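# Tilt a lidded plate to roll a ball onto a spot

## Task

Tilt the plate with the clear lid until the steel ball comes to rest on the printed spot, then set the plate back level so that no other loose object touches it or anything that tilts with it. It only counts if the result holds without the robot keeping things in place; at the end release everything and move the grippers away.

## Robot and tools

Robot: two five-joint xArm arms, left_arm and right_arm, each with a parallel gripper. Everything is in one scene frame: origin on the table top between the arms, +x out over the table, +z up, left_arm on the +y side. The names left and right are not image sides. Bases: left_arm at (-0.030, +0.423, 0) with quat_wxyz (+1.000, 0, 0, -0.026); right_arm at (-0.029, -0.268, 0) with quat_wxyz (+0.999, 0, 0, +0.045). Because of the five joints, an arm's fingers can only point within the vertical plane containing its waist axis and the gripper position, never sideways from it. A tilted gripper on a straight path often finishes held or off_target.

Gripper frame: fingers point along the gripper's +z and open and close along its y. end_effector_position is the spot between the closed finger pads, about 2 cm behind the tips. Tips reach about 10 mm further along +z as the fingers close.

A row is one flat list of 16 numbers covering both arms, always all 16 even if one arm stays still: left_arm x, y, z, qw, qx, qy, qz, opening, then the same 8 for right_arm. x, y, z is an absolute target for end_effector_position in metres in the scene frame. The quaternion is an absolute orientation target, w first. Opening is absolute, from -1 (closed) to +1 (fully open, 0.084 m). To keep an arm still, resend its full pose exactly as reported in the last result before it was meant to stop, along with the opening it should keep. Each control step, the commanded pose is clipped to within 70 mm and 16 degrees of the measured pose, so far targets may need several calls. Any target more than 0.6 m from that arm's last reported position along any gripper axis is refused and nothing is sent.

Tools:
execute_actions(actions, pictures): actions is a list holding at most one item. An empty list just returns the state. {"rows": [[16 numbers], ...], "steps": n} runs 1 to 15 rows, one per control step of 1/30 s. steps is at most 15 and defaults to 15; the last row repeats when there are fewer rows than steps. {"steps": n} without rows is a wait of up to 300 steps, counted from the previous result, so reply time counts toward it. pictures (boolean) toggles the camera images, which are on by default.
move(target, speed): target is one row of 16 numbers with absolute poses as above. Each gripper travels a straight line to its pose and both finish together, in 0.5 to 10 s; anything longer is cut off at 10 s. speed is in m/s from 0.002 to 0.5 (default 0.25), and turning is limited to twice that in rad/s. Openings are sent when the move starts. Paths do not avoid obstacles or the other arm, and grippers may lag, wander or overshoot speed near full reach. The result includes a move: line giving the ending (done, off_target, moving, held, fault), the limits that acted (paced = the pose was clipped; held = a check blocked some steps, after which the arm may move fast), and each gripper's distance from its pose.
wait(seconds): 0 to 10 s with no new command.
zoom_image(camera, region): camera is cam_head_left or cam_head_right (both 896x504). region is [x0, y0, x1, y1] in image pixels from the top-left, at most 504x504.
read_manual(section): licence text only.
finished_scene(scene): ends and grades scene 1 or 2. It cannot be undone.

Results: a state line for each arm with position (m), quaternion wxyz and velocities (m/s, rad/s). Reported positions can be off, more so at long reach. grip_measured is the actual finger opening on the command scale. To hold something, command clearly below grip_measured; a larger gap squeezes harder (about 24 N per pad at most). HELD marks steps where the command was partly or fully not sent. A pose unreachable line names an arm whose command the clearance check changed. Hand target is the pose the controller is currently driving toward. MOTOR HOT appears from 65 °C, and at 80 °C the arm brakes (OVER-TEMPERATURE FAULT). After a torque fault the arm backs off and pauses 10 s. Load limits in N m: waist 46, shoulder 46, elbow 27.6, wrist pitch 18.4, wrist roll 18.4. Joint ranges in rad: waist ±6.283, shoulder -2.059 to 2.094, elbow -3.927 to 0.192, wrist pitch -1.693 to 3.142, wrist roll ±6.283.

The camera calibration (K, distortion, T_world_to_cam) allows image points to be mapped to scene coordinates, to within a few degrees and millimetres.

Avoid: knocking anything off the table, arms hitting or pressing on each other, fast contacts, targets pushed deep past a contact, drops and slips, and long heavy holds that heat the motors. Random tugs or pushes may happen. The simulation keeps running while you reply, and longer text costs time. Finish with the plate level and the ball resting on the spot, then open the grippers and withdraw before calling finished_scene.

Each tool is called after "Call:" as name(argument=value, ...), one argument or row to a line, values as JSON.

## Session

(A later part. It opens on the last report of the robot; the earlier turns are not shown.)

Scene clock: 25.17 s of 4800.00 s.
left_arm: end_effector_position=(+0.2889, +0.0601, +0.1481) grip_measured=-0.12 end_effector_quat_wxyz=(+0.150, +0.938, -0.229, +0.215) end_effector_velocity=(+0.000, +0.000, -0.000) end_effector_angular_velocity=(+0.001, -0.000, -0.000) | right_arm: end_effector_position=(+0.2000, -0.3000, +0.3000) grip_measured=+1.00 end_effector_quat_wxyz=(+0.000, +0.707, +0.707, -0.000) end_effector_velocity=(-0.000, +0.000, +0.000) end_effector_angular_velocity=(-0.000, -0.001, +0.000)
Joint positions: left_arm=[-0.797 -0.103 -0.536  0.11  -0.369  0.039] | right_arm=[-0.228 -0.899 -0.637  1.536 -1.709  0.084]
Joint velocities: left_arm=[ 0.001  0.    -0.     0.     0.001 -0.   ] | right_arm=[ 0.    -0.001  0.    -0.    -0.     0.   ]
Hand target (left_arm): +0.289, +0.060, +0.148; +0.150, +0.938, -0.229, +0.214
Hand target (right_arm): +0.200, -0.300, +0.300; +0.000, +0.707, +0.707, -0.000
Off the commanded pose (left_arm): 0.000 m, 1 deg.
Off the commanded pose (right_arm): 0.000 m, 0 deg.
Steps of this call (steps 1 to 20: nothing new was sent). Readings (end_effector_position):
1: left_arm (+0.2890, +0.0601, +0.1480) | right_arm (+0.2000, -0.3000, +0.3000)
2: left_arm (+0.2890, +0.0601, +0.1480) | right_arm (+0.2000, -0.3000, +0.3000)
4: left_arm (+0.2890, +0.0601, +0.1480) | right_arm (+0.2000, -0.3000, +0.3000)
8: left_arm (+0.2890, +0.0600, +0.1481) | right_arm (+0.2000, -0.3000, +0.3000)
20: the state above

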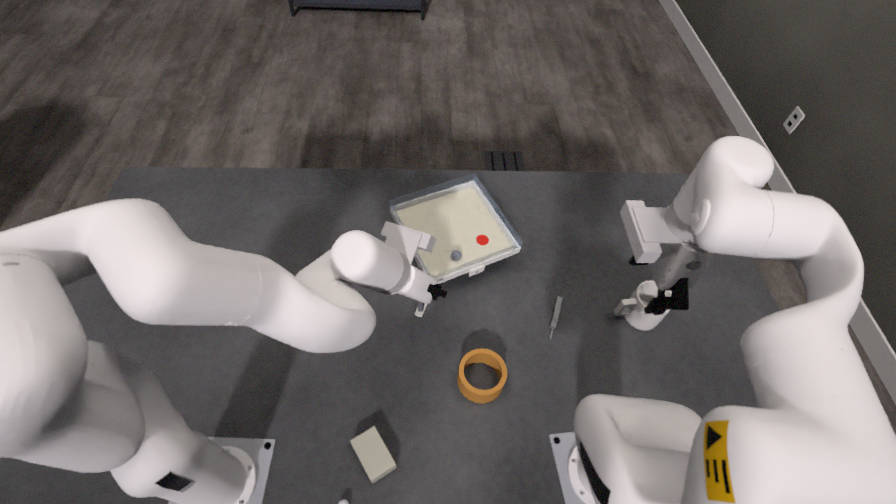

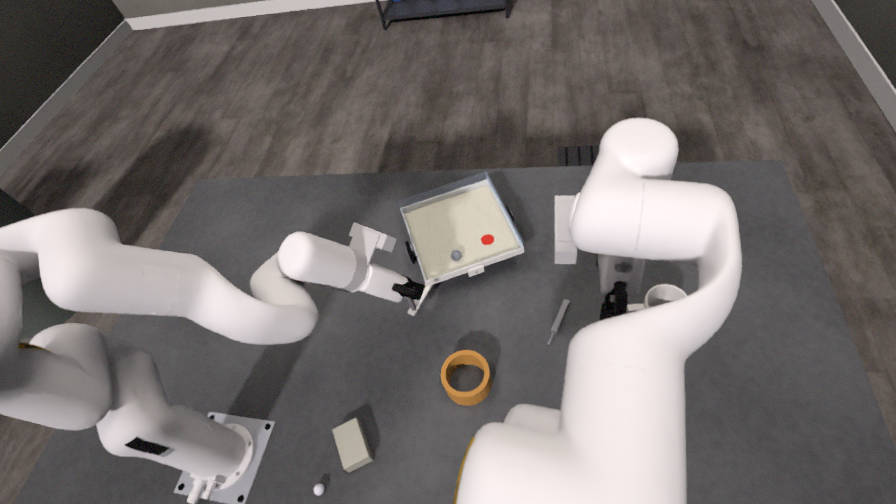

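Call:
move(
  target=[0.2902,0.0621,0.1495,0.146,0.938,-0.228,0.217,-0.3,0.2,-0.3,0.3,0,0.7,0.7,0,1],
  speed=0.005,
)

Call:
execute_actions(
  actions=[
    {"rows":[[0.2908,0.0635,0.1495,0.146,0.938,-0.228,0.217,-0.3,0.2,-0.3,0.3,0,0.7,0.7,0,1]]},
  ],
  pictures=false,
)

Call:
execute_actions(
  actions=[
    {"steps":8},
  ],
  pictures=false,
)

Call:
execute_actions(
  actions=[
    {"rows":[[0.29,0.0617,0.1495,0.146,0.938,-0.228,0.217,-0.3,0.2,-0.3,0.3,0,0.7,0.7,0,1]]},
  ],
)

Call:
execute_actions(
  actions=[
    {"steps":45},
  ],
)

Scene clock: 30.33 s of 4800.00 s.
left_arm: end_effector_position=(+0.2904, +0.0616, +0.1501) grip_measured=-0.12 end_effector_quat_wxyz=(+0.149, +0.937, -0.229, +0.216) end_effector_velocity=(+0.001, +0.001, +0.000) end_effector_angular_velocity=(+0.000, -0.000, +0.001) | right_arm: end_effector_position=(+0.2000, -0.3000, +0.3000) grip_measured=+1.00 end_effector_quat_wxyz=(+0.000, +0.707, +0.707, -0.000) end_effector_velocity=(+0.000, +0.000, -0.000) end_effector_angular_velocity=(+0.000, +0.000, +0.002)
Joint positions: left_arm=[-0.793 -0.109 -0.536  0.114 -0.365  0.039] | right_arm=[-0.228 -0.899 -0.637  1.536 -1.709  0.084]
Joint velocities: left_arm=[ 0.002 -0.002  0.     0.001  0.001  0.   ] | right_arm=[ 0.001  0.     0.    -0.    -0.001 -0.   ]
Hand target (left_arm): +0.290, +0.062, +0.149; +0.149, +0.938, -0.229, +0.215
Hand target (right_arm): +0.200, -0.300, +0.300; +0.000, +0.707, +0.707, -0.000
Off the commanded pose (left_arm): 0.001 m, 0 deg.
Off the commanded pose (right_arm): 0.000 m, 0 deg.
move: done

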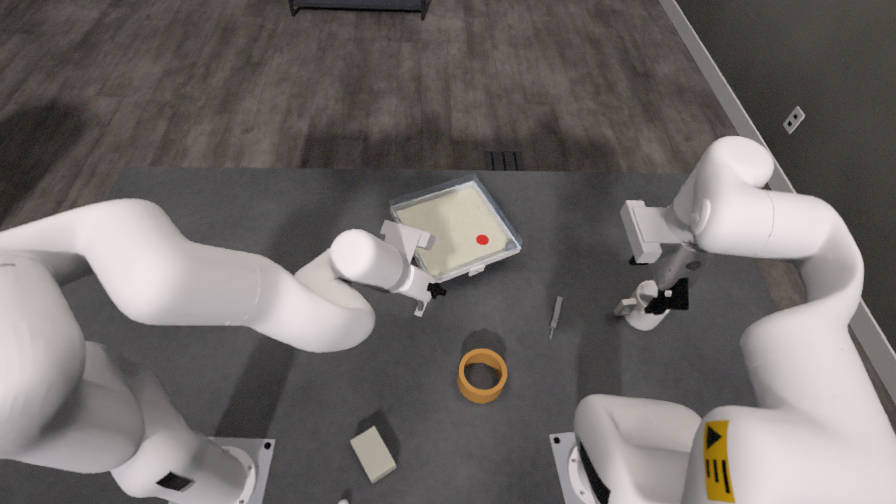

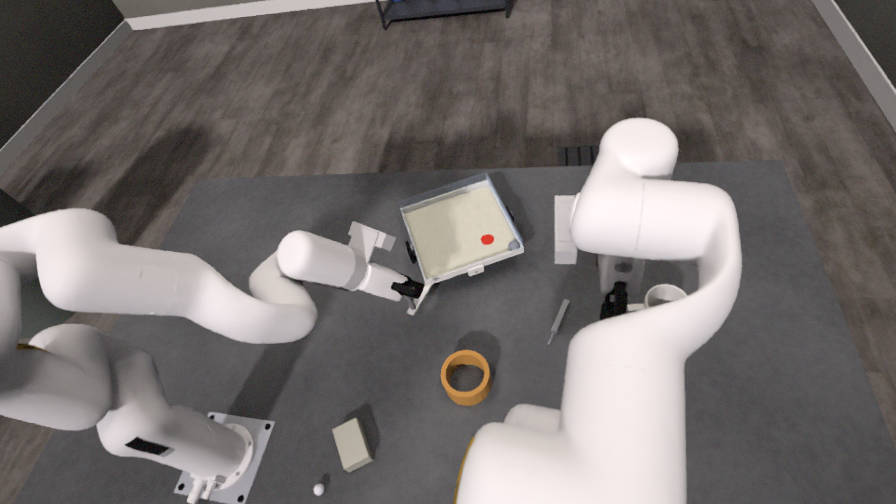

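Scene clock: 30.83 s of 4800.00 s.
left_arm: end_effector_position=(+0.2907, +0.0635, +0.1495) grip_measured=-0.12 end_effector_quat_wxyz=(+0.148, +0.938, -0.229, +0.216) end_effector_velocity=(+0.000, +0.000, -0.000) end_effector_angular_velocity=(+0.000, -0.000, +0.000) | right_arm: end_effector_position=(+0.2000, -0.3000, +0.3000) grip_measured=+1.00 end_effector_quat_wxyz=(+0.000, +0.707, +0.707, -0.000) end_effector_velocity=(-0.000, -0.000, +0.000) end_effector_angular_velocity=(-0.000, -0.001, -0.000)
Joint positions: left_arm=[-0.789 -0.111 -0.533  0.115 -0.362  0.039] | right_arm=[-0.228 -0.899 -0.637  1.536 -1.709  0.084]
Joint velocities: left_arm=[ 0.001 -0.     0.001 -0.001  0.001  0.   ] | right_arm=[-0.    -0.001  0.     0.     0.     0.   ]
Hand target (left_arm): +0.291, +0.064, +0.149; +0.148, +0.938, -0.229, +0.216
Hand target (right_arm): +0.200, -0.300, +0.300; +0.000, +0.707, +0.707, -0.000
Off the commanded pose (left_arm): 0.000 m, 0 deg.
Off the commanded pose (right_arm): 0.000 m, 0 deg.
Steps of this call (steps 1 to 15: all 15 steps of this action). Readings (end_effector_position):
1: left_arm (+0.2904, +0.0617, +0.1501) | right_arm (+0.2000, -0.3000, +0.3000)
2: left_arm (+0.2905, +0.0618, +0.1501) | right_arm (+0.2000, -0.3000, +0.3000)
4: left_arm (+0.2906, +0.0624, +0.1501) | right_arm (+0.2000, -0.3000, +0.3000)
8: left_arm (+0.2907, +0.0632, +0.1497) | right_arm (+0.2000, -0.3000, +0.3000)
15: the state above

Scene clock: 31.10 s of 4800.00 s.
left_arm: end_effector_position=(+0.2908, +0.0636, +0.1494) grip_measured=-0.12 end_effector_quat_wxyz=(+0.148, +0.938, -0.229, +0.216) end_effector_velocity=(-0.000, -0.000, -0.000) end_effector_angular_velocity=(+0.000, +0.001, +0.000) | right_arm: end_effector_position=(+0.2000, -0.3000, +0.3000) grip_measured=+1.00 end_effector_quat_wxyz=(+0.000, +0.707, +0.707, -0.000) end_effector_velocity=(+0.000, -0.000, +0.000) end_effector_angular_velocity=(-0.000, -0.000, -0.000)
Joint positions: left_arm=[-0.789 -0.111 -0.533  0.115 -0.362  0.039] | right_arm=[-0.228 -0.899 -0.637  1.536 -1.709  0.084]
Joint velocities: left_arm=[-0.     0.    -0.     0.001 -0.001  0.   ] | right_arm=[-0.001  0.    -0.001 -0.    -0.    -0.   ]
Hand target (left_arm): +0.291, +0.064, +0.149; +0.148, +0.938, -0.229, +0.216
Hand target (right_arm): +0.200, -0.300, +0.300; +0.000, +0.707, +0.707, -0.000
Off the commanded pose (left_arm): 0.000 m, 0 deg.
Off the commanded pose (right_arm): 0.000 m, 0 deg.
Steps of this call (steps 1 to 8: nothing new was sent). Readings (end_effector_position):
1: left_arm (+0.2908, +0.0635, +0.1495) | right_arm (+0.2000, -0.3000, +0.3000)
2: left_arm (+0.2908, +0.0635, +0.1495) | right_arm (+0.2000, -0.3000, +0.3000)
4: left_arm (+0.2908, +0.0635, +0.1495) | right_arm (+0.2000, -0.3000, +0.3000)
8: the state above

Scene clock: 31.60 s of 4800.00 s.
left_arm: end_effector_position=(+0.2901, +0.0625, +0.1488) grip_measured=-0.12 end_effector_quat_wxyz=(+0.148, +0.938, -0.229, +0.214) end_effector_velocity=(+0.000, -0.002, +0.002) end_effector_angular_velocity=(-0.004, -0.004, -0.002) | right_arm: end_effector_position=(+0.2000, -0.3000, +0.3000) grip_measured=+1.00 end_effector_quat_wxyz=(+0.000, +0.707, +0.707, -0.000) end_effector_velocity=(+0.000, -0.000, +0.000) end_effector_angular_velocity=(-0.000, -0.000, +0.000)
Joint positions: left_arm=[-0.792 -0.108 -0.535  0.115 -0.366  0.039] | right_arm=[-0.228 -0.899 -0.637  1.536 -1.709  0.084]
Joint velocities: left_arm=[-0.002 -0.001 -0.003 -0.001 -0.    -0.   ] | right_arm=[-0.    -0.    -0.    -0.    -0.001 -0.   ]
Hand target (left_arm): +0.290, +0.062, +0.150; +0.149, +0.938, -0.229, +0.215
Hand target (right_arm): +0.200, -0.300, +0.300; +0.000, +0.707, +0.707, -0.000
Off the commanded pose (left_arm): 0.001 m, 0 deg.
Off the commanded pose (right_arm): 0.000 m, 0 deg.
Steps of this call (steps 1 to 15: all 15 steps of this action). Readings (end_effector_position):
1: left_arm (+0.2908, +0.0635, +0.1494) | right_arm (+0.2000, -0.3000, +0.3000)
2: left_arm (+0.2907, +0.0634, +0.1494) | right_arm (+0.2000, -0.3000, +0.3000)
4: left_arm (+0.2905, +0.0631, +0.1492) | right_arm (+0.2000, -0.3000, +0.3000)
8: left_arm (+0.2902, +0.0628, +0.1488) | right_arm (+0.2000, -0.3000, +0.3000)
15: the state above

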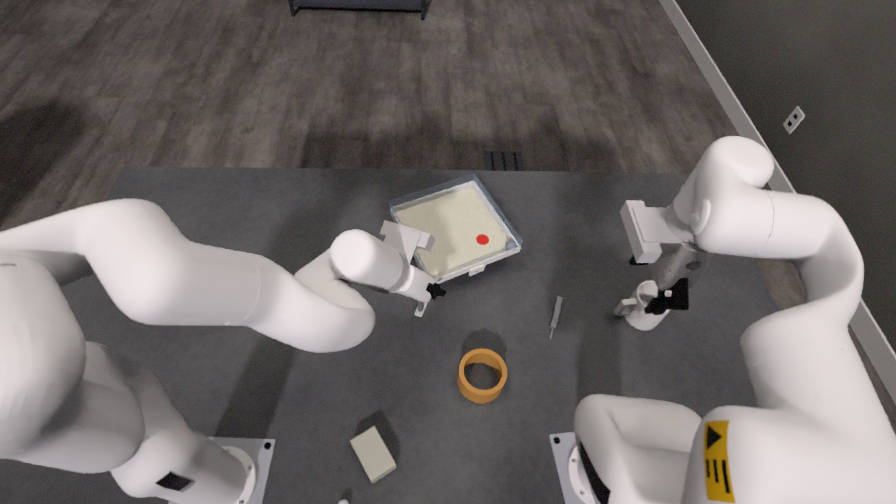

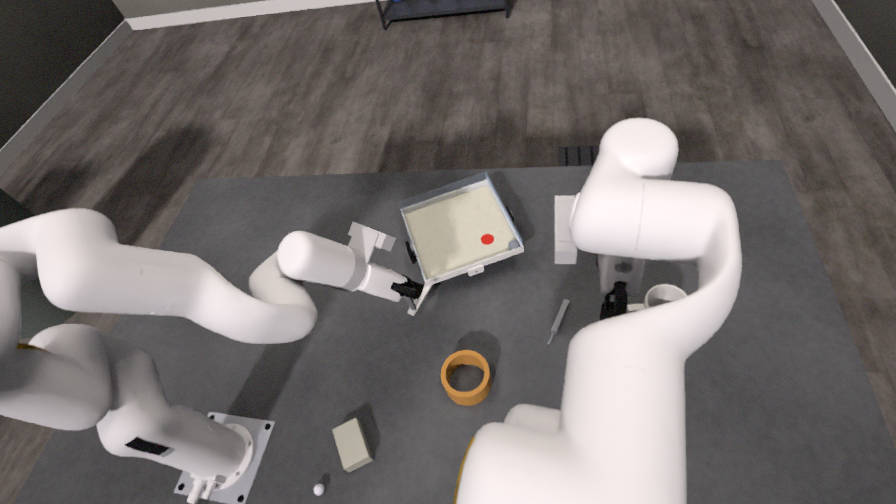

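Scene clock: 33.10 s of 4800.00 s.
left_arm: end_effector_position=(+0.2901, +0.0618, +0.1495) grip_measured=-0.12 end_effector_quat_wxyz=(+0.149, +0.938, -0.229, +0.215) end_effector_velocity=(-0.001, -0.001, -0.000) end_effector_angular_velocity=(+0.000, -0.000, -0.003) | right_arm: end_effector_position=(+0.2000, -0.3000, +0.3000) grip_measured=+1.00 end_effector_quat_wxyz=(+0.000, +0.707, +0.707, -0.000) end_effector_velocity=(-0.000, +0.000, -0.000) end_effector_angular_velocity=(+0.000, +0.001, -0.000)
Joint positions: left_arm=[-0.793 -0.108 -0.536  0.115 -0.366  0.039] | right_arm=[-0.228 -0.899 -0.637  1.536 -1.709  0.084]
Joint velocities: left_arm=[-0.002  0.001  0.    -0.001  0.001 -0.   ] | right_arm=[ 0.     0.     0.001 -0.     0.001  0.   ]
Hand target (left_arm): +0.290, +0.062, +0.150; +0.149, +0.938, -0.229, +0.215
Hand target (right_arm): +0.200, -0.300, +0.300; +0.000, +0.707, +0.707, -0.000
Off the commanded pose (left_arm): 0.000 m, 0 deg.
Off the commanded pose (right_arm): 0.000 m, 0 deg.
Steps of this call (steps 1 to 45: nothing new was sent). Readings (end_effector_position):
1: left_arm (+0.2901, +0.0624, +0.1489) | right_arm (+0.2000, -0.3000, +0.3000)
2: left_arm (+0.2901, +0.0623, +0.1490) | right_arm (+0.2000, -0.3000, +0.3000)
4: left_arm (+0.2901, +0.0622, +0.1491) | right_arm (+0.2000, -0.3000, +0.3000)
8: left_arm (+0.2901, +0.0621, +0.1492) | right_arm (+0.2000, -0.3000, +0.3000)
45: the state above

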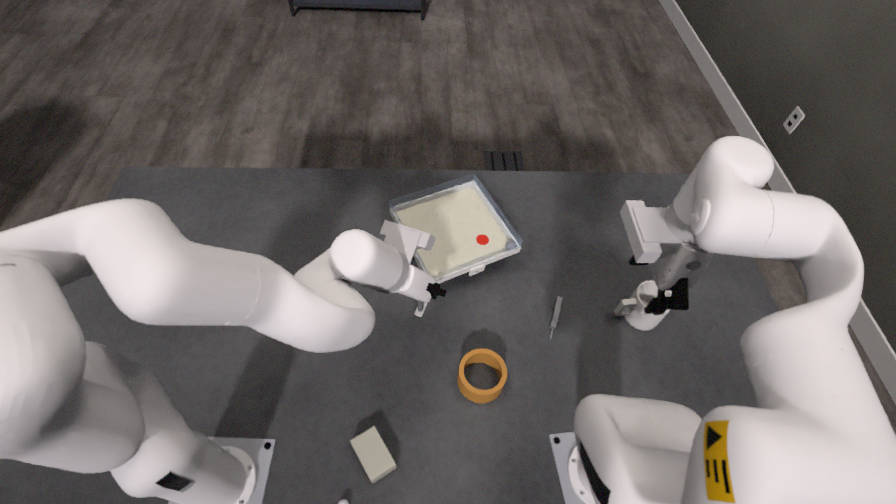

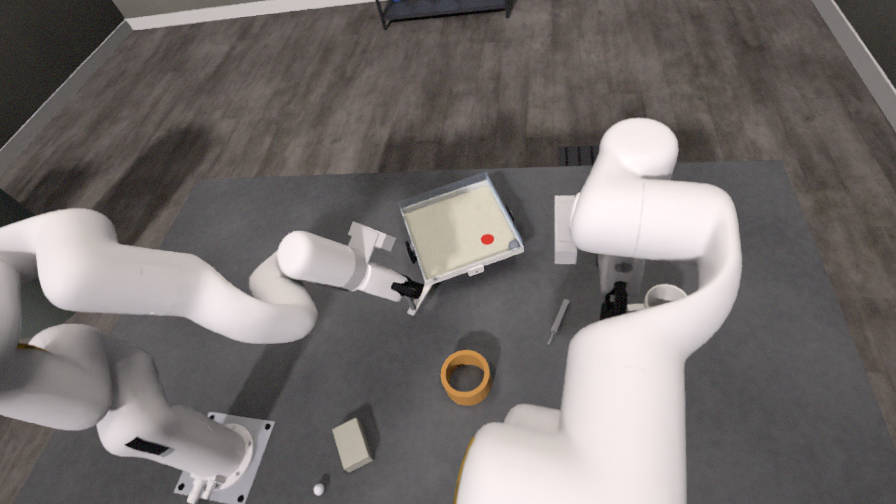

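Call:
execute_actions(
  actions=[
    {"rows":[[0.2912,0.0644,0.1495,0.146,0.938,-0.228,0.217,-0.3,0.2,-0.3,0.3,0,0.7,0.7,0,1]]},
  ],
  pictures=false,
)

Call:
execute_actions(
  actions=[
    {"steps":12},
  ],
  pictures=false,
)

Call:
execute_actions(
  actions=[
    {"rows":[[0.2902,0.0621,0.1495,0.146,0.938,-0.228,0.217,-0.3,0.2,-0.3,0.3,0,0.7,0.7,0,1]]},
  ],
)

Call:
execute_actions(
  actions=[
    {"steps":50},
  ],
)

Scene clock: 36.50 s of 4800.00 s.
left_arm: end_effector_position=(+0.2912, +0.0638, +0.1500) grip_measured=-0.12 end_effector_quat_wxyz=(+0.148, +0.937, -0.229, +0.216) end_effector_velocity=(-0.000, +0.004, -0.003) end_effector_angular_velocity=(+0.008, +0.006, +0.004) | right_arm: end_effector_position=(+0.2000, -0.3000, +0.3000) grip_measured=+1.00 end_effector_quat_wxyz=(+0.000, +0.707, +0.707, -0.000) end_effector_velocity=(+0.000, -0.000, +0.000) end_effector_angular_velocity=(-0.000, -0.001, -0.000)
Joint positions: left_arm=[-0.788 -0.113 -0.532  0.114 -0.361  0.039] | right_arm=[-0.228 -0.899 -0.637  1.536 -1.709  0.084]
Joint velocities: left_arm=[0.005 0.    0.006 0.003 0.002 0.   ] | right_arm=[-0.    -0.    -0.001 -0.    -0.     0.   ]
Hand target (left_arm): +0.291, +0.064, +0.149; +0.148, +0.938, -0.229, +0.216
Hand target (right_arm): +0.200, -0.300, +0.300; +0.000, +0.707, +0.707, -0.000
Off the commanded pose (left_arm): 0.001 m, 0 deg.
Off the commanded pose (right_arm): 0.000 m, 0 deg.
Steps of this call (steps 1 to 87: nothing new was sent; steps 88 to 102: all 15 steps of this action). Readings (end_effector_position):
88: left_arm (+0.2901, +0.0618, +0.1495) | right_arm (+0.2000, -0.3000, +0.3000)
89: left_arm (+0.2902, +0.0621, +0.1495) | right_arm (+0.2000, -0.3000, +0.3000)
91: left_arm (+0.2906, +0.0625, +0.1500) | right_arm (+0.2000, -0.3000, +0.3000)
95: left_arm (+0.2911, +0.0630, +0.1506) | right_arm (+0.2000, -0.3000, +0.3000)
102: the state above

Scene clock: 36.90 s of 4800.00 s.
left_arm: end_effector_position=(+0.2912, +0.0644, +0.1495) grip_measured=-0.12 end_effector_quat_wxyz=(+0.148, +0.938, -0.229, +0.216) end_effector_velocity=(-0.000, +0.000, -0.001) end_effector_angular_velocity=(+0.001, +0.001, +0.000) | right_arm: end_effector_position=(+0.2000, -0.3000, +0.3000) grip_measured=+1.00 end_effector_quat_wxyz=(+0.000, +0.707, +0.707, -0.000) end_effector_velocity=(+0.000, +0.000, +0.001) end_effector_angular_velocity=(-0.000, -0.002, +0.001)
Joint positions: left_arm=[-0.788 -0.112 -0.531  0.114 -0.361  0.039] | right_arm=[-0.228 -0.899 -0.637  1.536 -1.709  0.084]
Joint velocities: left_arm=[ 0.     0.002  0.    -0.     0.     0.   ] | right_arm=[ 0.001 -0.001 -0.    -0.    -0.     0.   ]
Hand target (left_arm): +0.291, +0.064, +0.149; +0.148, +0.938, -0.229, +0.216
Hand target (right_arm): +0.200, -0.300, +0.300; +0.000, +0.707, +0.707, -0.000
Off the commanded pose (left_arm): 0.000 m, 0 deg.
Off the commanded pose (right_arm): 0.000 m, 0 deg.
Steps of this call (steps 1 to 12: nothing new was sent). Readings (end_effector_position):
1: left_arm (+0.2912, +0.0639, +0.1499) | right_arm (+0.2000, -0.3000, +0.3000)
2: left_arm (+0.2911, +0.0640, +0.1498) | right_arm (+0.2000, -0.3000, +0.3000)
4: left_arm (+0.2911, +0.0642, +0.1497) | right_arm (+0.2000, -0.3000, +0.3000)
8: left_arm (+0.2911, +0.0643, +0.1496) | right_arm (+0.2000, -0.3000, +0.3000)
12: the state above

Scene clock: 37.40 s of 4800.00 s.
left_arm: end_effector_position=(+0.2903, +0.0629, +0.1488) grip_measured=-0.12 end_effector_quat_wxyz=(+0.148, +0.938, -0.228, +0.215) end_effector_velocity=(+0.001, -0.002, +0.004) end_effector_angular_velocity=(-0.007, -0.006, -0.002) | right_arm: end_effector_position=(+0.2000, -0.3000, +0.3000) grip_measured=+1.00 end_effector_quat_wxyz=(+0.000, +0.707, +0.707, -0.000) end_effector_velocity=(+0.000, +0.000, -0.000) end_effector_angular_velocity=(+0.000, +0.000, +0.001)
Joint positions: left_arm=[-0.791 -0.109 -0.534  0.115 -0.365  0.039] | right_arm=[-0.228 -0.899 -0.637  1.536 -1.709  0.084]
Joint velocities: left_arm=[-0.002 -0.003 -0.004 -0.002 -0.    -0.   ] | right_arm=[ 0.001 -0.     0.    -0.     0.     0.   ]
Hand target (left_arm): +0.290, +0.062, +0.150; +0.149, +0.938, -0.229, +0.215
Hand target (right_arm): +0.200, -0.300, +0.300; +0.000, +0.707, +0.707, -0.000
Off the commanded pose (left_arm): 0.001 m, 0 deg.
Off the commanded pose (right_arm): 0.000 m, 0 deg.
Steps of this call (steps 1 to 15: all 15 steps of this action). Readings (end_effector_position):
1: left_arm (+0.2911, +0.0644, +0.1495) | right_arm (+0.2000, -0.3000, +0.3000)
2: left_arm (+0.2910, +0.0641, +0.1495) | right_arm (+0.2000, -0.3000, +0.3000)
4: left_arm (+0.2908, +0.0638, +0.1491) | right_arm (+0.2000, -0.3000, +0.3000)
8: left_arm (+0.2904, +0.0634, +0.1486) | right_arm (+0.2000, -0.3000, +0.3000)
15: the state above

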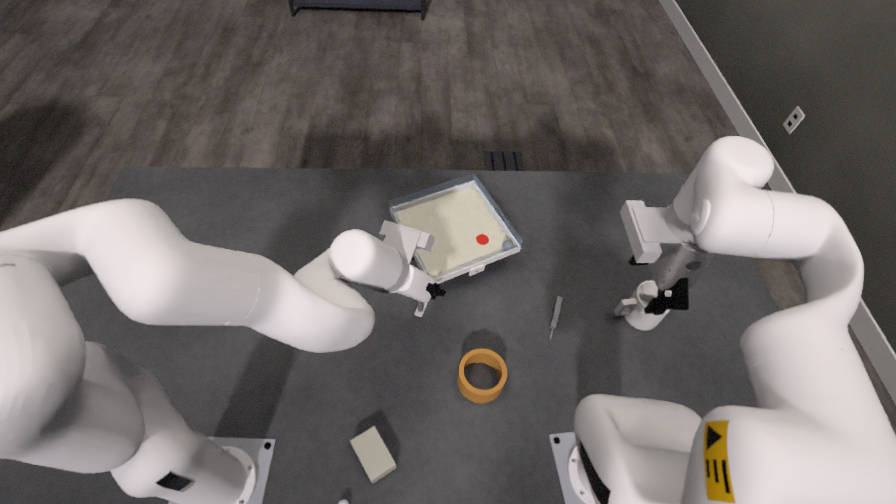

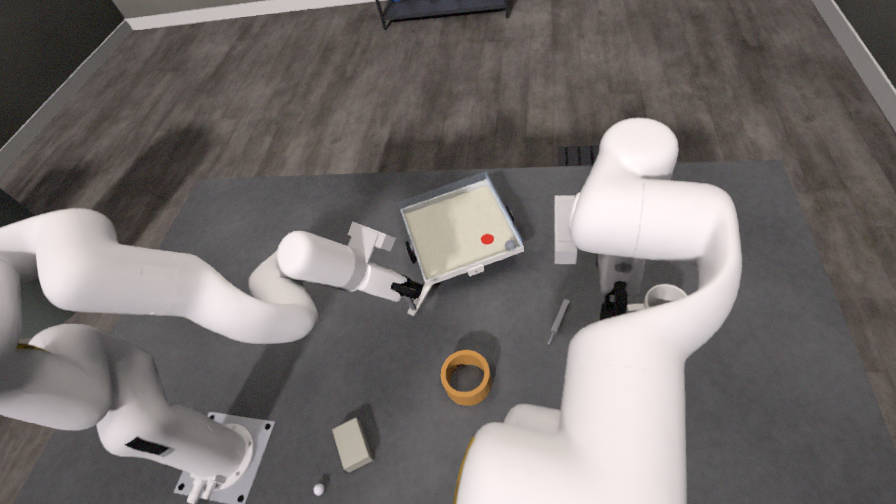

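Scene clock: 39.07 s of 4800.00 s.
left_arm: end_effector_position=(+0.2903, +0.0622, +0.1495) grip_measured=-0.12 end_effector_quat_wxyz=(+0.149, +0.938, -0.229, +0.215) end_effector_velocity=(+0.000, +0.000, +0.001) end_effector_angular_velocity=(-0.002, -0.001, +0.001) | right_arm: end_effector_position=(+0.2000, -0.3000, +0.3000) grip_measured=+1.00 end_effector_quat_wxyz=(+0.000, +0.707, +0.707, -0.000) end_effector_velocity=(+0.000, +0.000, +0.000) end_effector_angular_velocity=(-0.000, -0.000, +0.001)
Joint positions: left_arm=[-0.792 -0.109 -0.535  0.115 -0.365  0.039] | right_arm=[-0.228 -0.899 -0.637  1.536 -1.709  0.084]
Joint velocities: left_arm=[ 0.001 -0.001  0.    -0.    -0.001 -0.   ] | right_arm=[ 0.001 -0.    -0.001  0.     0.    -0.   ]
Hand target (left_arm): +0.290, +0.062, +0.150; +0.149, +0.938, -0.229, +0.215
Hand target (right_arm): +0.200, -0.300, +0.300; +0.000, +0.707, +0.707, -0.000
Off the commanded pose (left_arm): 0.000 m, 0 deg.
Off the commanded pose (right_arm): 0.000 m, 0 deg.
Steps of this call (steps 1 to 50: nothing new was sent). Readings (end_effector_position):
1: left_arm (+0.2903, +0.0628, +0.1489) | right_arm (+0.2000, -0.3000, +0.3000)
2: left_arm (+0.2903, +0.0628, +0.1489) | right_arm (+0.2000, -0.3000, +0.3000)
4: left_arm (+0.2903, +0.0627, +0.1491) | right_arm (+0.2000, -0.3000, +0.3000)
8: left_arm (+0.2903, +0.0625, +0.1492) | right_arm (+0.2000, -0.3000, +0.3000)
50: the state above

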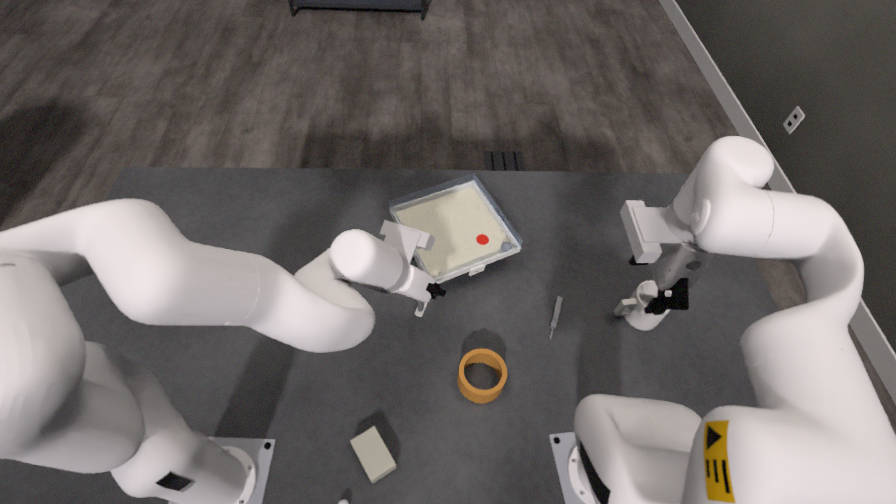

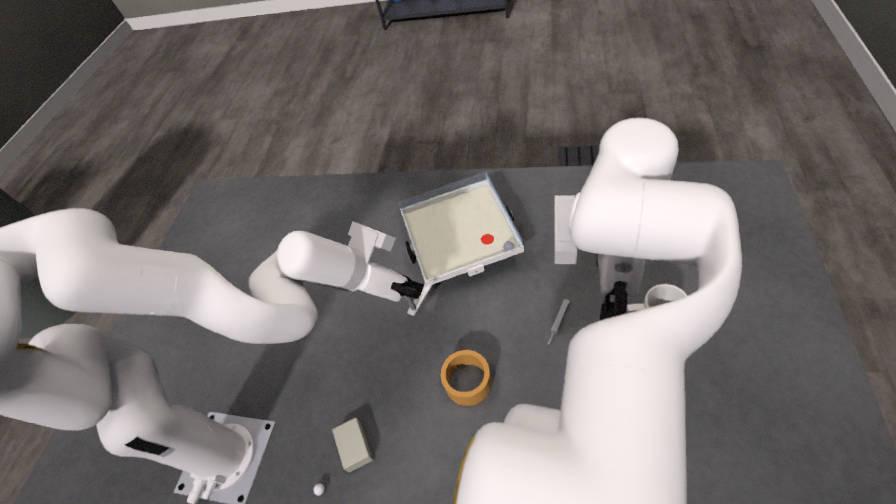

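More height, longer pulse.

Call:
execute_actions(
  actions=[
    {"rows":[[0.2917,0.0644,0.1507,0.146,0.938,-0.228,0.217,-0.3,0.2,-0.3,0.3,0,0.7,0.7,0,1]]},
  ],
  pictures=false,
)

Call:
execute_actions(
  actions=[
    {"steps":22},
  ],
  pictures=false,
)

Call:
execute_actions(
  actions=[
    {"rows":[[0.2906,0.0622,0.1504,0.146,0.938,-0.228,0.217,-0.3,0.2,-0.3,0.3,0,0.7,0.7,0,1]]},
  ],
)

Call:
execute_actions(
  actions=[
    {"steps":50},
  ],
)

Scene clock: 43.53 s of 4800.00 s.
left_arm: end_effector_position=(+0.2918, +0.0637, +0.1514) grip_measured=-0.12 end_effector_quat_wxyz=(+0.148, +0.937, -0.229, +0.217) end_effector_velocity=(+0.001, +0.001, +0.000) end_effector_angular_velocity=(-0.000, -0.000, +0.003) | right_arm: end_effector_position=(+0.2000, -0.3000, +0.3000) grip_measured=+1.00 end_effector_quat_wxyz=(+0.000, +0.707, +0.707, -0.000) end_effector_velocity=(-0.000, -0.000, -0.000) end_effector_angular_velocity=(+0.000, +0.000, -0.002)
Joint positions: left_arm=[-0.788 -0.115 -0.534  0.118 -0.36   0.039] | right_arm=[-0.228 -0.899 -0.637  1.536 -1.709  0.084]
Joint velocities: left_arm=[ 0.004 -0.002  0.001  0.     0.     0.   ] | right_arm=[-0.001 -0.     0.     0.     0.     0.   ]
Hand target (left_arm): +0.292, +0.064, +0.151; +0.147, +0.938, -0.228, +0.216
Hand target (right_arm): +0.200, -0.300, +0.300; +0.000, +0.707, +0.707, -0.000
Off the commanded pose (left_arm): 0.001 m, 0 deg.
Off the commanded pose (right_arm): 0.000 m, 0 deg.
Steps of this call (steps 1 to 90: nothing new was sent; then 0.97 s passed at rest; steps 91 to 105: all 15 steps of this action). Readings (end_effector_position):
91: left_arm (+0.2903, +0.0622, +0.1495) | right_arm (+0.2000, -0.3000, +0.3000)
92: left_arm (+0.2904, +0.0625, +0.1496) | right_arm (+0.2000, -0.3000, +0.3000)
94: left_arm (+0.2910, +0.0629, +0.1504) | right_arm (+0.2000, -0.3000, +0.3000)
98: left_arm (+0.2915, +0.0633, +0.1513) | right_arm (+0.2000, -0.3000, +0.3000)
105: the state above

Scene clock: 44.27 s of 4800.00 s.
left_arm: end_effector_position=(+0.2917, +0.0644, +0.1507) grip_measured=-0.12 end_effector_quat_wxyz=(+0.148, +0.938, -0.229, +0.216) end_effector_velocity=(-0.000, +0.001, -0.001) end_effector_angular_velocity=(+0.003, +0.003, +0.001) | right_arm: end_effector_position=(+0.2000, -0.3000, +0.3000) grip_measured=+1.00 end_effector_quat_wxyz=(+0.000, +0.707, +0.707, -0.000) end_effector_velocity=(+0.000, +0.000, -0.000) end_effector_angular_velocity=(+0.000, +0.000, +0.002)
Joint positions: left_arm=[-0.787 -0.115 -0.533  0.119 -0.36   0.039] | right_arm=[-0.228 -0.899 -0.637  1.536 -1.709  0.084]
Joint velocities: left_arm=[ 0.001  0.001  0.001  0.002  0.    -0.   ] | right_arm=[ 0.002 -0.     0.     0.    -0.001 -0.   ]
Hand target (left_arm): +0.292, +0.064, +0.151; +0.147, +0.938, -0.228, +0.216
Hand target (right_arm): +0.200, -0.300, +0.300; +0.000, +0.707, +0.707, -0.000
Off the commanded pose (left_arm): 0.000 m, 0 deg.
Off the commanded pose (right_arm): 0.000 m, 0 deg.
Steps of this call (steps 1 to 22: nothing new was sent). Readings (end_effector_position):
1: left_arm (+0.2918, +0.0637, +0.1514) | right_arm (+0.2000, -0.3000, +0.3000)
2: left_arm (+0.2918, +0.0637, +0.1514) | right_arm (+0.2000, -0.3000, +0.3000)
4: left_arm (+0.2918, +0.0638, +0.1514) | right_arm (+0.2000, -0.3000, +0.3000)
8: left_arm (+0.2918, +0.0640, +0.1512) | right_arm (+0.2000, -0.3000, +0.3000)
22: the state above

Scene clock: 44.77 s of 4800.00 s.
left_arm: end_effector_position=(+0.2907, +0.0631, +0.1496) grip_measured=-0.12 end_effector_quat_wxyz=(+0.148, +0.938, -0.228, +0.215) end_effector_velocity=(+0.001, -0.002, +0.003) end_effector_angular_velocity=(-0.006, -0.005, -0.002) | right_arm: end_effector_position=(+0.2000, -0.3000, +0.3000) grip_measured=+1.00 end_effector_quat_wxyz=(+0.000, +0.707, +0.707, -0.000) end_effector_velocity=(+0.000, +0.000, +0.001) end_effector_angular_velocity=(-0.000, -0.002, +0.002)
Joint positions: left_arm=[-0.79  -0.111 -0.535  0.119 -0.364  0.039] | right_arm=[-0.228 -0.899 -0.637  1.536 -1.709  0.084]
Joint velocities: left_arm=[-0.002 -0.001 -0.004 -0.003 -0.    -0.   ] | right_arm=[ 0.001 -0.001 -0.002 -0.    -0.    -0.   ]
Hand target (left_arm): +0.291, +0.062, +0.150; +0.148, +0.938, -0.229, +0.215
Hand target (right_arm): +0.200, -0.300, +0.300; +0.000, +0.707, +0.707, -0.000
Off the commanded pose (left_arm): 0.001 m, 0 deg.
Off the commanded pose (right_arm): 0.000 m, 0 deg.
Steps of this call (steps 1 to 15: all 15 steps of this action). Readings (end_effector_position):
1: left_arm (+0.2917, +0.0644, +0.1507) | right_arm (+0.2000, -0.3000, +0.3000)
2: left_arm (+0.2916, +0.0642, +0.1506) | right_arm (+0.2000, -0.3000, +0.3000)
4: left_arm (+0.2913, +0.0638, +0.1502) | right_arm (+0.2000, -0.3000, +0.3000)
8: left_arm (+0.2908, +0.0634, +0.1496) | right_arm (+0.2000, -0.3000, +0.3000)
15: the state above

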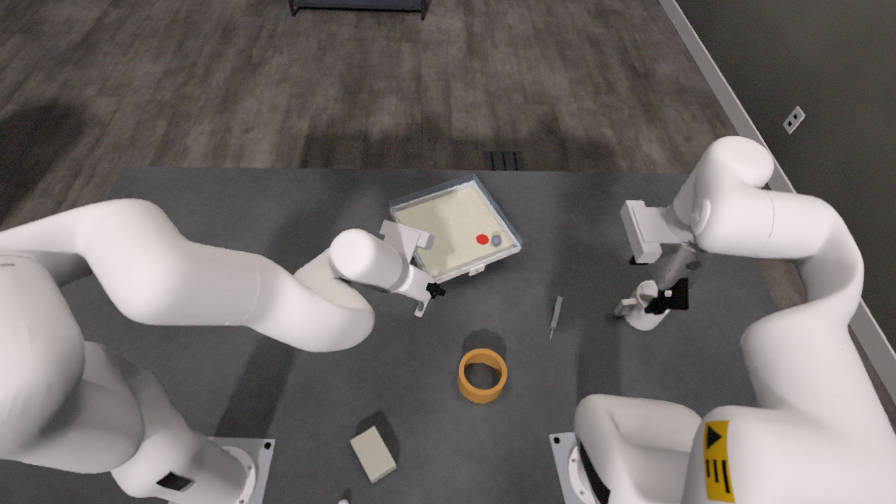

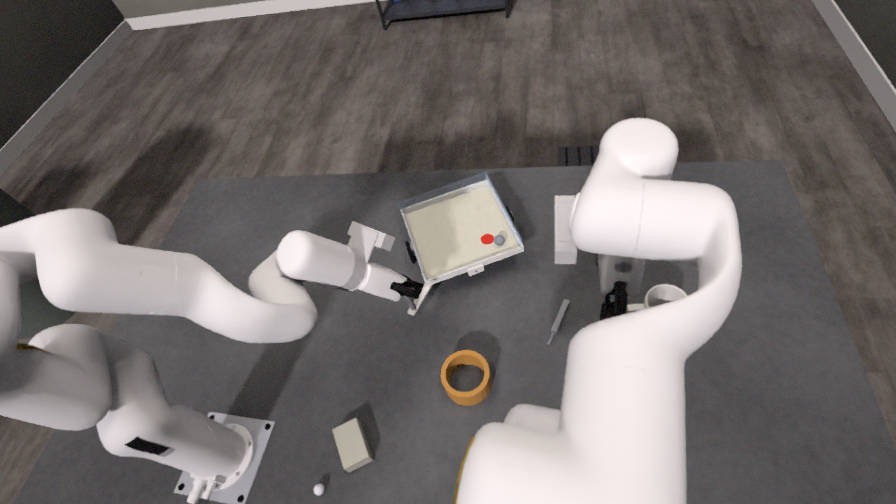

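Scene clock: 46.43 s of 4800.00 s.
left_arm: end_effector_position=(+0.2907, +0.0623, +0.1504) grip_measured=-0.12 end_effector_quat_wxyz=(+0.148, +0.938, -0.229, +0.215) end_effector_velocity=(+0.000, +0.000, -0.000) end_effector_angular_velocity=(+0.000, -0.000, -0.000) | right_arm: end_effector_position=(+0.2000, -0.3000, +0.3000) grip_measured=+1.00 end_effector_quat_wxyz=(+0.000, +0.707, +0.707, -0.000) end_effector_velocity=(-0.000, +0.000, -0.000) end_effector_angular_velocity=(+0.000, +0.001, +0.000)
Joint positions: left_arm=[-0.791 -0.111 -0.536  0.118 -0.364  0.039] | right_arm=[-0.228 -0.899 -0.637  1.536 -1.709  0.084]
Joint velocities: left_arm=[ 0.001  0.001 -0.    -0.     0.001 -0.   ] | right_arm=[0.001 0.001 0.    0.    0.    0.   ]
Hand target (left_arm): +0.291, +0.062, +0.150; +0.148, +0.938, -0.229, +0.215
Hand target (right_arm): +0.200, -0.300, +0.300; +0.000, +0.707, +0.707, -0.000
Off the commanded pose (left_arm): 0.000 m, 0 deg.
Off the commanded pose (right_arm): 0.000 m, 0 deg.
Steps of this call (steps 1 to 50: nothing new was sent). Readings (end_effector_position):
1: left_arm (+0.2907, +0.0630, +0.1497) | right_arm (+0.2000, -0.3000, +0.3000)
2: left_arm (+0.2907, +0.0629, +0.1498) | right_arm (+0.2000, -0.3000, +0.3000)
4: left_arm (+0.2907, +0.0628, +0.1499) | right_arm (+0.2000, -0.3000, +0.3000)
8: left_arm (+0.2907, +0.0626, +0.1501) | right_arm (+0.2000, -0.3000, +0.3000)
50: the state above

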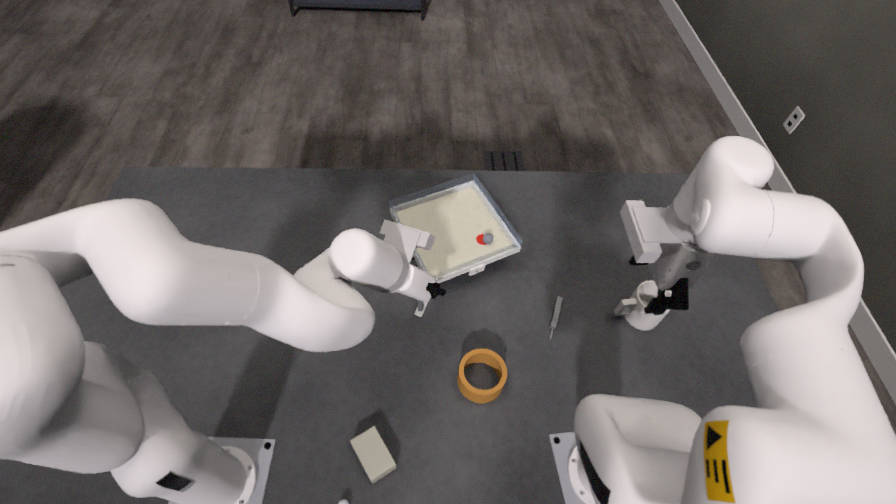

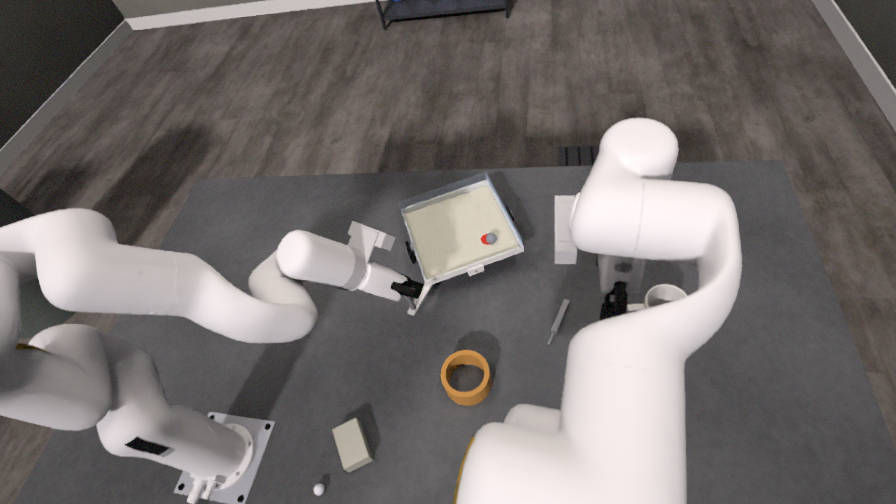

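Call:
execute_actions(
  actions=[
    {"rows":[[0.2917,0.0644,0.1507,0.146,0.938,-0.228,0.217,-0.3,0.2,-0.3,0.3,0,0.7,0.7,0,1]]},
  ],
  pictures=false,
)

Call:
execute_actions(
  actions=[
    {"steps":5},
  ],
  pictures=false,
)

Call:
execute_actions(
  actions=[
    {"rows":[[0.2906,0.0622,0.1504,0.146,0.938,-0.228,0.217,-0.3,0.2,-0.3,0.3,0,0.7,0.7,0,1]]},
  ],
  pictures=false,
)

Call:
execute_actions(
  actions=[
    {"steps":40},
  ],
)

Scene clock: 50.70 s of 4800.00 s.
left_arm: end_effector_position=(+0.2918, +0.0637, +0.1514) grip_measured=-0.12 end_effector_quat_wxyz=(+0.148, +0.937, -0.229, +0.217) end_effector_velocity=(+0.000, +0.003, -0.002) end_effector_angular_velocity=(+0.005, +0.004, +0.003) | right_arm: end_effector_position=(+0.2000, -0.3000, +0.3000) grip_measured=+1.00 end_effector_quat_wxyz=(+0.000, +0.707, +0.707, -0.000) end_effector_velocity=(+0.000, -0.000, +0.000) end_effector_angular_velocity=(-0.000, -0.001, -0.002)
Joint positions: left_arm=[-0.788 -0.115 -0.534  0.118 -0.36   0.039] | right_arm=[-0.228 -0.899 -0.637  1.536 -1.709  0.084]
Joint velocities: left_arm=[0.004 0.001 0.004 0.001 0.001 0.   ] | right_arm=[-0.001  0.    -0.001 -0.     0.001  0.   ]
Hand target (left_arm): +0.292, +0.064, +0.151; +0.147, +0.938, -0.228, +0.216
Hand target (right_arm): +0.200, -0.300, +0.300; +0.000, +0.707, +0.707, -0.000
Off the commanded pose (left_arm): 0.001 m, 0 deg.
Off the commanded pose (right_arm): 0.000 m, 0 deg.
Steps of this call (steps 1 to 90: nothing new was sent; then 0.77 s passed at rest; steps 91 to 105: all 15 steps of this action). Readings (end_effector_position):
91: left_arm (+0.2907, +0.0623, +0.1504) | right_arm (+0.2000, -0.3000, +0.3000)
92: left_arm (+0.2908, +0.0626, +0.1505) | right_arm (+0.2000, -0.3000, +0.3000)
94: left_arm (+0.2911, +0.0629, +0.1509) | right_arm (+0.2000, -0.3000, +0.3000)
98: left_arm (+0.2916, +0.0633, +0.1515) | right_arm (+0.2000, -0.3000, +0.3000)
105: the state above

Scene clock: 50.87 s of 4800.00 s.
left_arm: end_effector_position=(+0.2917, +0.0640, +0.1511) grip_measured=-0.12 end_effector_quat_wxyz=(+0.148, +0.938, -0.229, +0.216) end_effector_velocity=(-0.000, +0.001, -0.001) end_effector_angular_velocity=(+0.003, +0.003, +0.002) | right_arm: end_effector_position=(+0.2000, -0.3000, +0.3000) grip_measured=+1.00 end_effector_quat_wxyz=(+0.000, +0.707, +0.707, -0.000) end_effector_velocity=(+0.000, +0.000, -0.000) end_effector_angular_velocity=(+0.000, +0.000, -0.000)
Joint positions: left_arm=[-0.787 -0.115 -0.534  0.118 -0.36   0.039] | right_arm=[-0.228 -0.899 -0.637  1.536 -1.709  0.084]
Joint velocities: left_arm=[ 0.002  0.001  0.002  0.002 -0.     0.   ] | right_arm=[ 0.  0. -0. -0.  0.  0.]
Hand target (left_arm): +0.292, +0.064, +0.151; +0.147, +0.938, -0.228, +0.216
Hand target (right_arm): +0.200, -0.300, +0.300; +0.000, +0.707, +0.707, -0.000
Off the commanded pose (left_arm): 0.001 m, 0 deg.
Off the commanded pose (right_arm): 0.000 m, 0 deg.
Steps of this call (steps 1 to 5: nothing new was sent). Readings (end_effector_position):
1: left_arm (+0.2918, +0.0638, +0.1514) | right_arm (+0.2000, -0.3000, +0.3000)
2: left_arm (+0.2917, +0.0638, +0.1513) | right_arm (+0.2000, -0.3000, +0.3000)
4: left_arm (+0.2917, +0.0640, +0.1512) | right_arm (+0.2000, -0.3000, +0.3000)
5: the state above

Scene clock: 51.37 s of 4800.00 s.
left_arm: end_effector_position=(+0.2907, +0.0629, +0.1498) grip_measured=-0.12 end_effector_quat_wxyz=(+0.148, +0.938, -0.228, +0.215) end_effector_velocity=(+0.000, -0.001, +0.001) end_effector_angular_velocity=(-0.002, -0.001, +0.000) | right_arm: end_effector_position=(+0.2000, -0.3000, +0.3000) grip_measured=+1.00 end_effector_quat_wxyz=(+0.000, +0.707, +0.707, -0.000) end_effector_velocity=(+0.000, -0.000, +0.000) end_effector_angular_velocity=(-0.000, -0.000, -0.001)
Joint positions: left_arm=[-0.79  -0.111 -0.535  0.118 -0.364  0.039] | right_arm=[-0.228 -0.899 -0.637  1.536 -1.709  0.084]
Joint velocities: left_arm=[-0.001 -0.001 -0.001 -0.001 -0.001 -0.   ] | right_arm=[-0.     0.    -0.001  0.     0.    -0.   ]
Hand target (left_arm): +0.291, +0.062, +0.150; +0.148, +0.938, -0.229, +0.215
Hand target (right_arm): +0.200, -0.300, +0.300; +0.000, +0.707, +0.707, -0.000
Off the commanded pose (left_arm): 0.001 m, 0 deg.
Off the commanded pose (right_arm): 0.000 m, 0 deg.
Steps of this call (steps 1 to 15: all 15 steps of this action). Readings (end_effector_position):
1: left_arm (+0.2917, +0.0640, +0.1511) | right_arm (+0.2000, -0.3000, +0.3000)
2: left_arm (+0.2916, +0.0638, +0.1510) | right_arm (+0.2000, -0.3000, +0.3000)
4: left_arm (+0.2913, +0.0635, +0.1506) | right_arm (+0.2000, -0.3000, +0.3000)
8: left_arm (+0.2909, +0.0631, +0.1499) | right_arm (+0.2000, -0.3000, +0.3000)
15: the state above

Scene clock: 52.70 s of 4800.00 s.
left_arm: end_effector_position=(+0.2907, +0.0623, +0.1504) grip_measured=-0.12 end_effector_quat_wxyz=(+0.148, +0.938, -0.229, +0.215) end_effector_velocity=(+0.000, -0.000, +0.001) end_effector_angular_velocity=(-0.001, -0.002, -0.000) | right_arm: end_effector_position=(+0.2000, -0.3000, +0.3000) grip_measured=+1.00 end_effector_quat_wxyz=(+0.000, +0.707, +0.707, -0.000) end_effector_velocity=(+0.000, +0.000, +0.000) end_effector_angular_velocity=(-0.000, -0.002, +0.001)
Joint positions: left_arm=[-0.791 -0.111 -0.536  0.118 -0.364  0.039] | right_arm=[-0.228 -0.899 -0.637  1.536 -1.709  0.084]
Joint velocities: left_arm=[ 0.    -0.001  0.    -0.001  0.001  0.   ] | right_arm=[ 0.001 -0.001 -0.    -0.     0.     0.   ]
Hand target (left_arm): +0.291, +0.062, +0.150; +0.148, +0.938, -0.229, +0.215
Hand target (right_arm): +0.200, -0.300, +0.300; +0.000, +0.707, +0.707, -0.000
Off the commanded pose (left_arm): 0.000 m, 0 deg.
Off the commanded pose (right_arm): 0.000 m, 0 deg.
Steps of this call (steps 1 to 40: nothing new was sent). Readings (end_effector_position):
1: left_arm (+0.2907, +0.0629, +0.1498) | right_arm (+0.2000, -0.3000, +0.3000)
2: left_arm (+0.2907, +0.0628, +0.1498) | right_arm (+0.2000, -0.3000, +0.3000)
4: left_arm (+0.2906, +0.0628, +0.1499) | right_arm (+0.2000, -0.3000, +0.3000)
8: left_arm (+0.2907, +0.0627, +0.1500) | right_arm (+0.2000, -0.3000, +0.3000)
40: the state above

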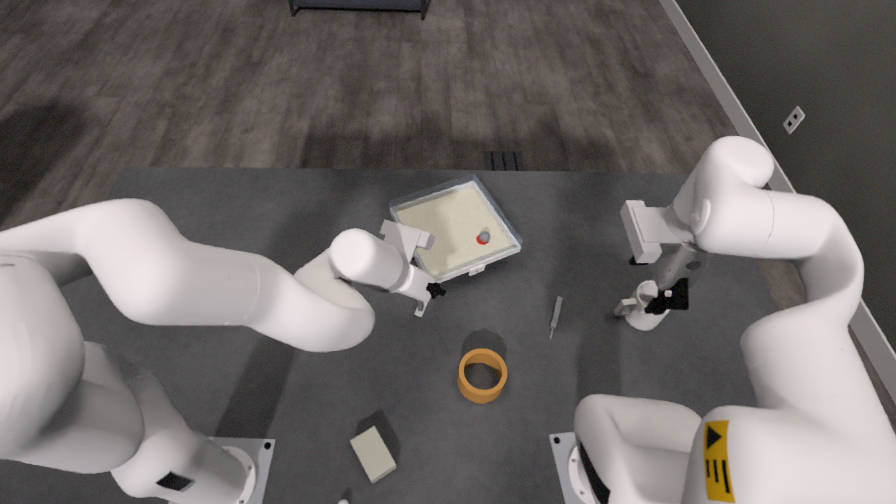

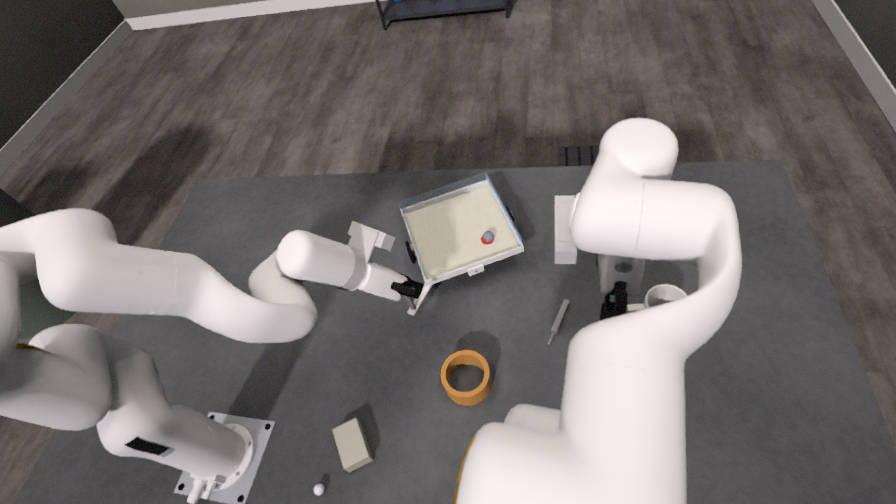

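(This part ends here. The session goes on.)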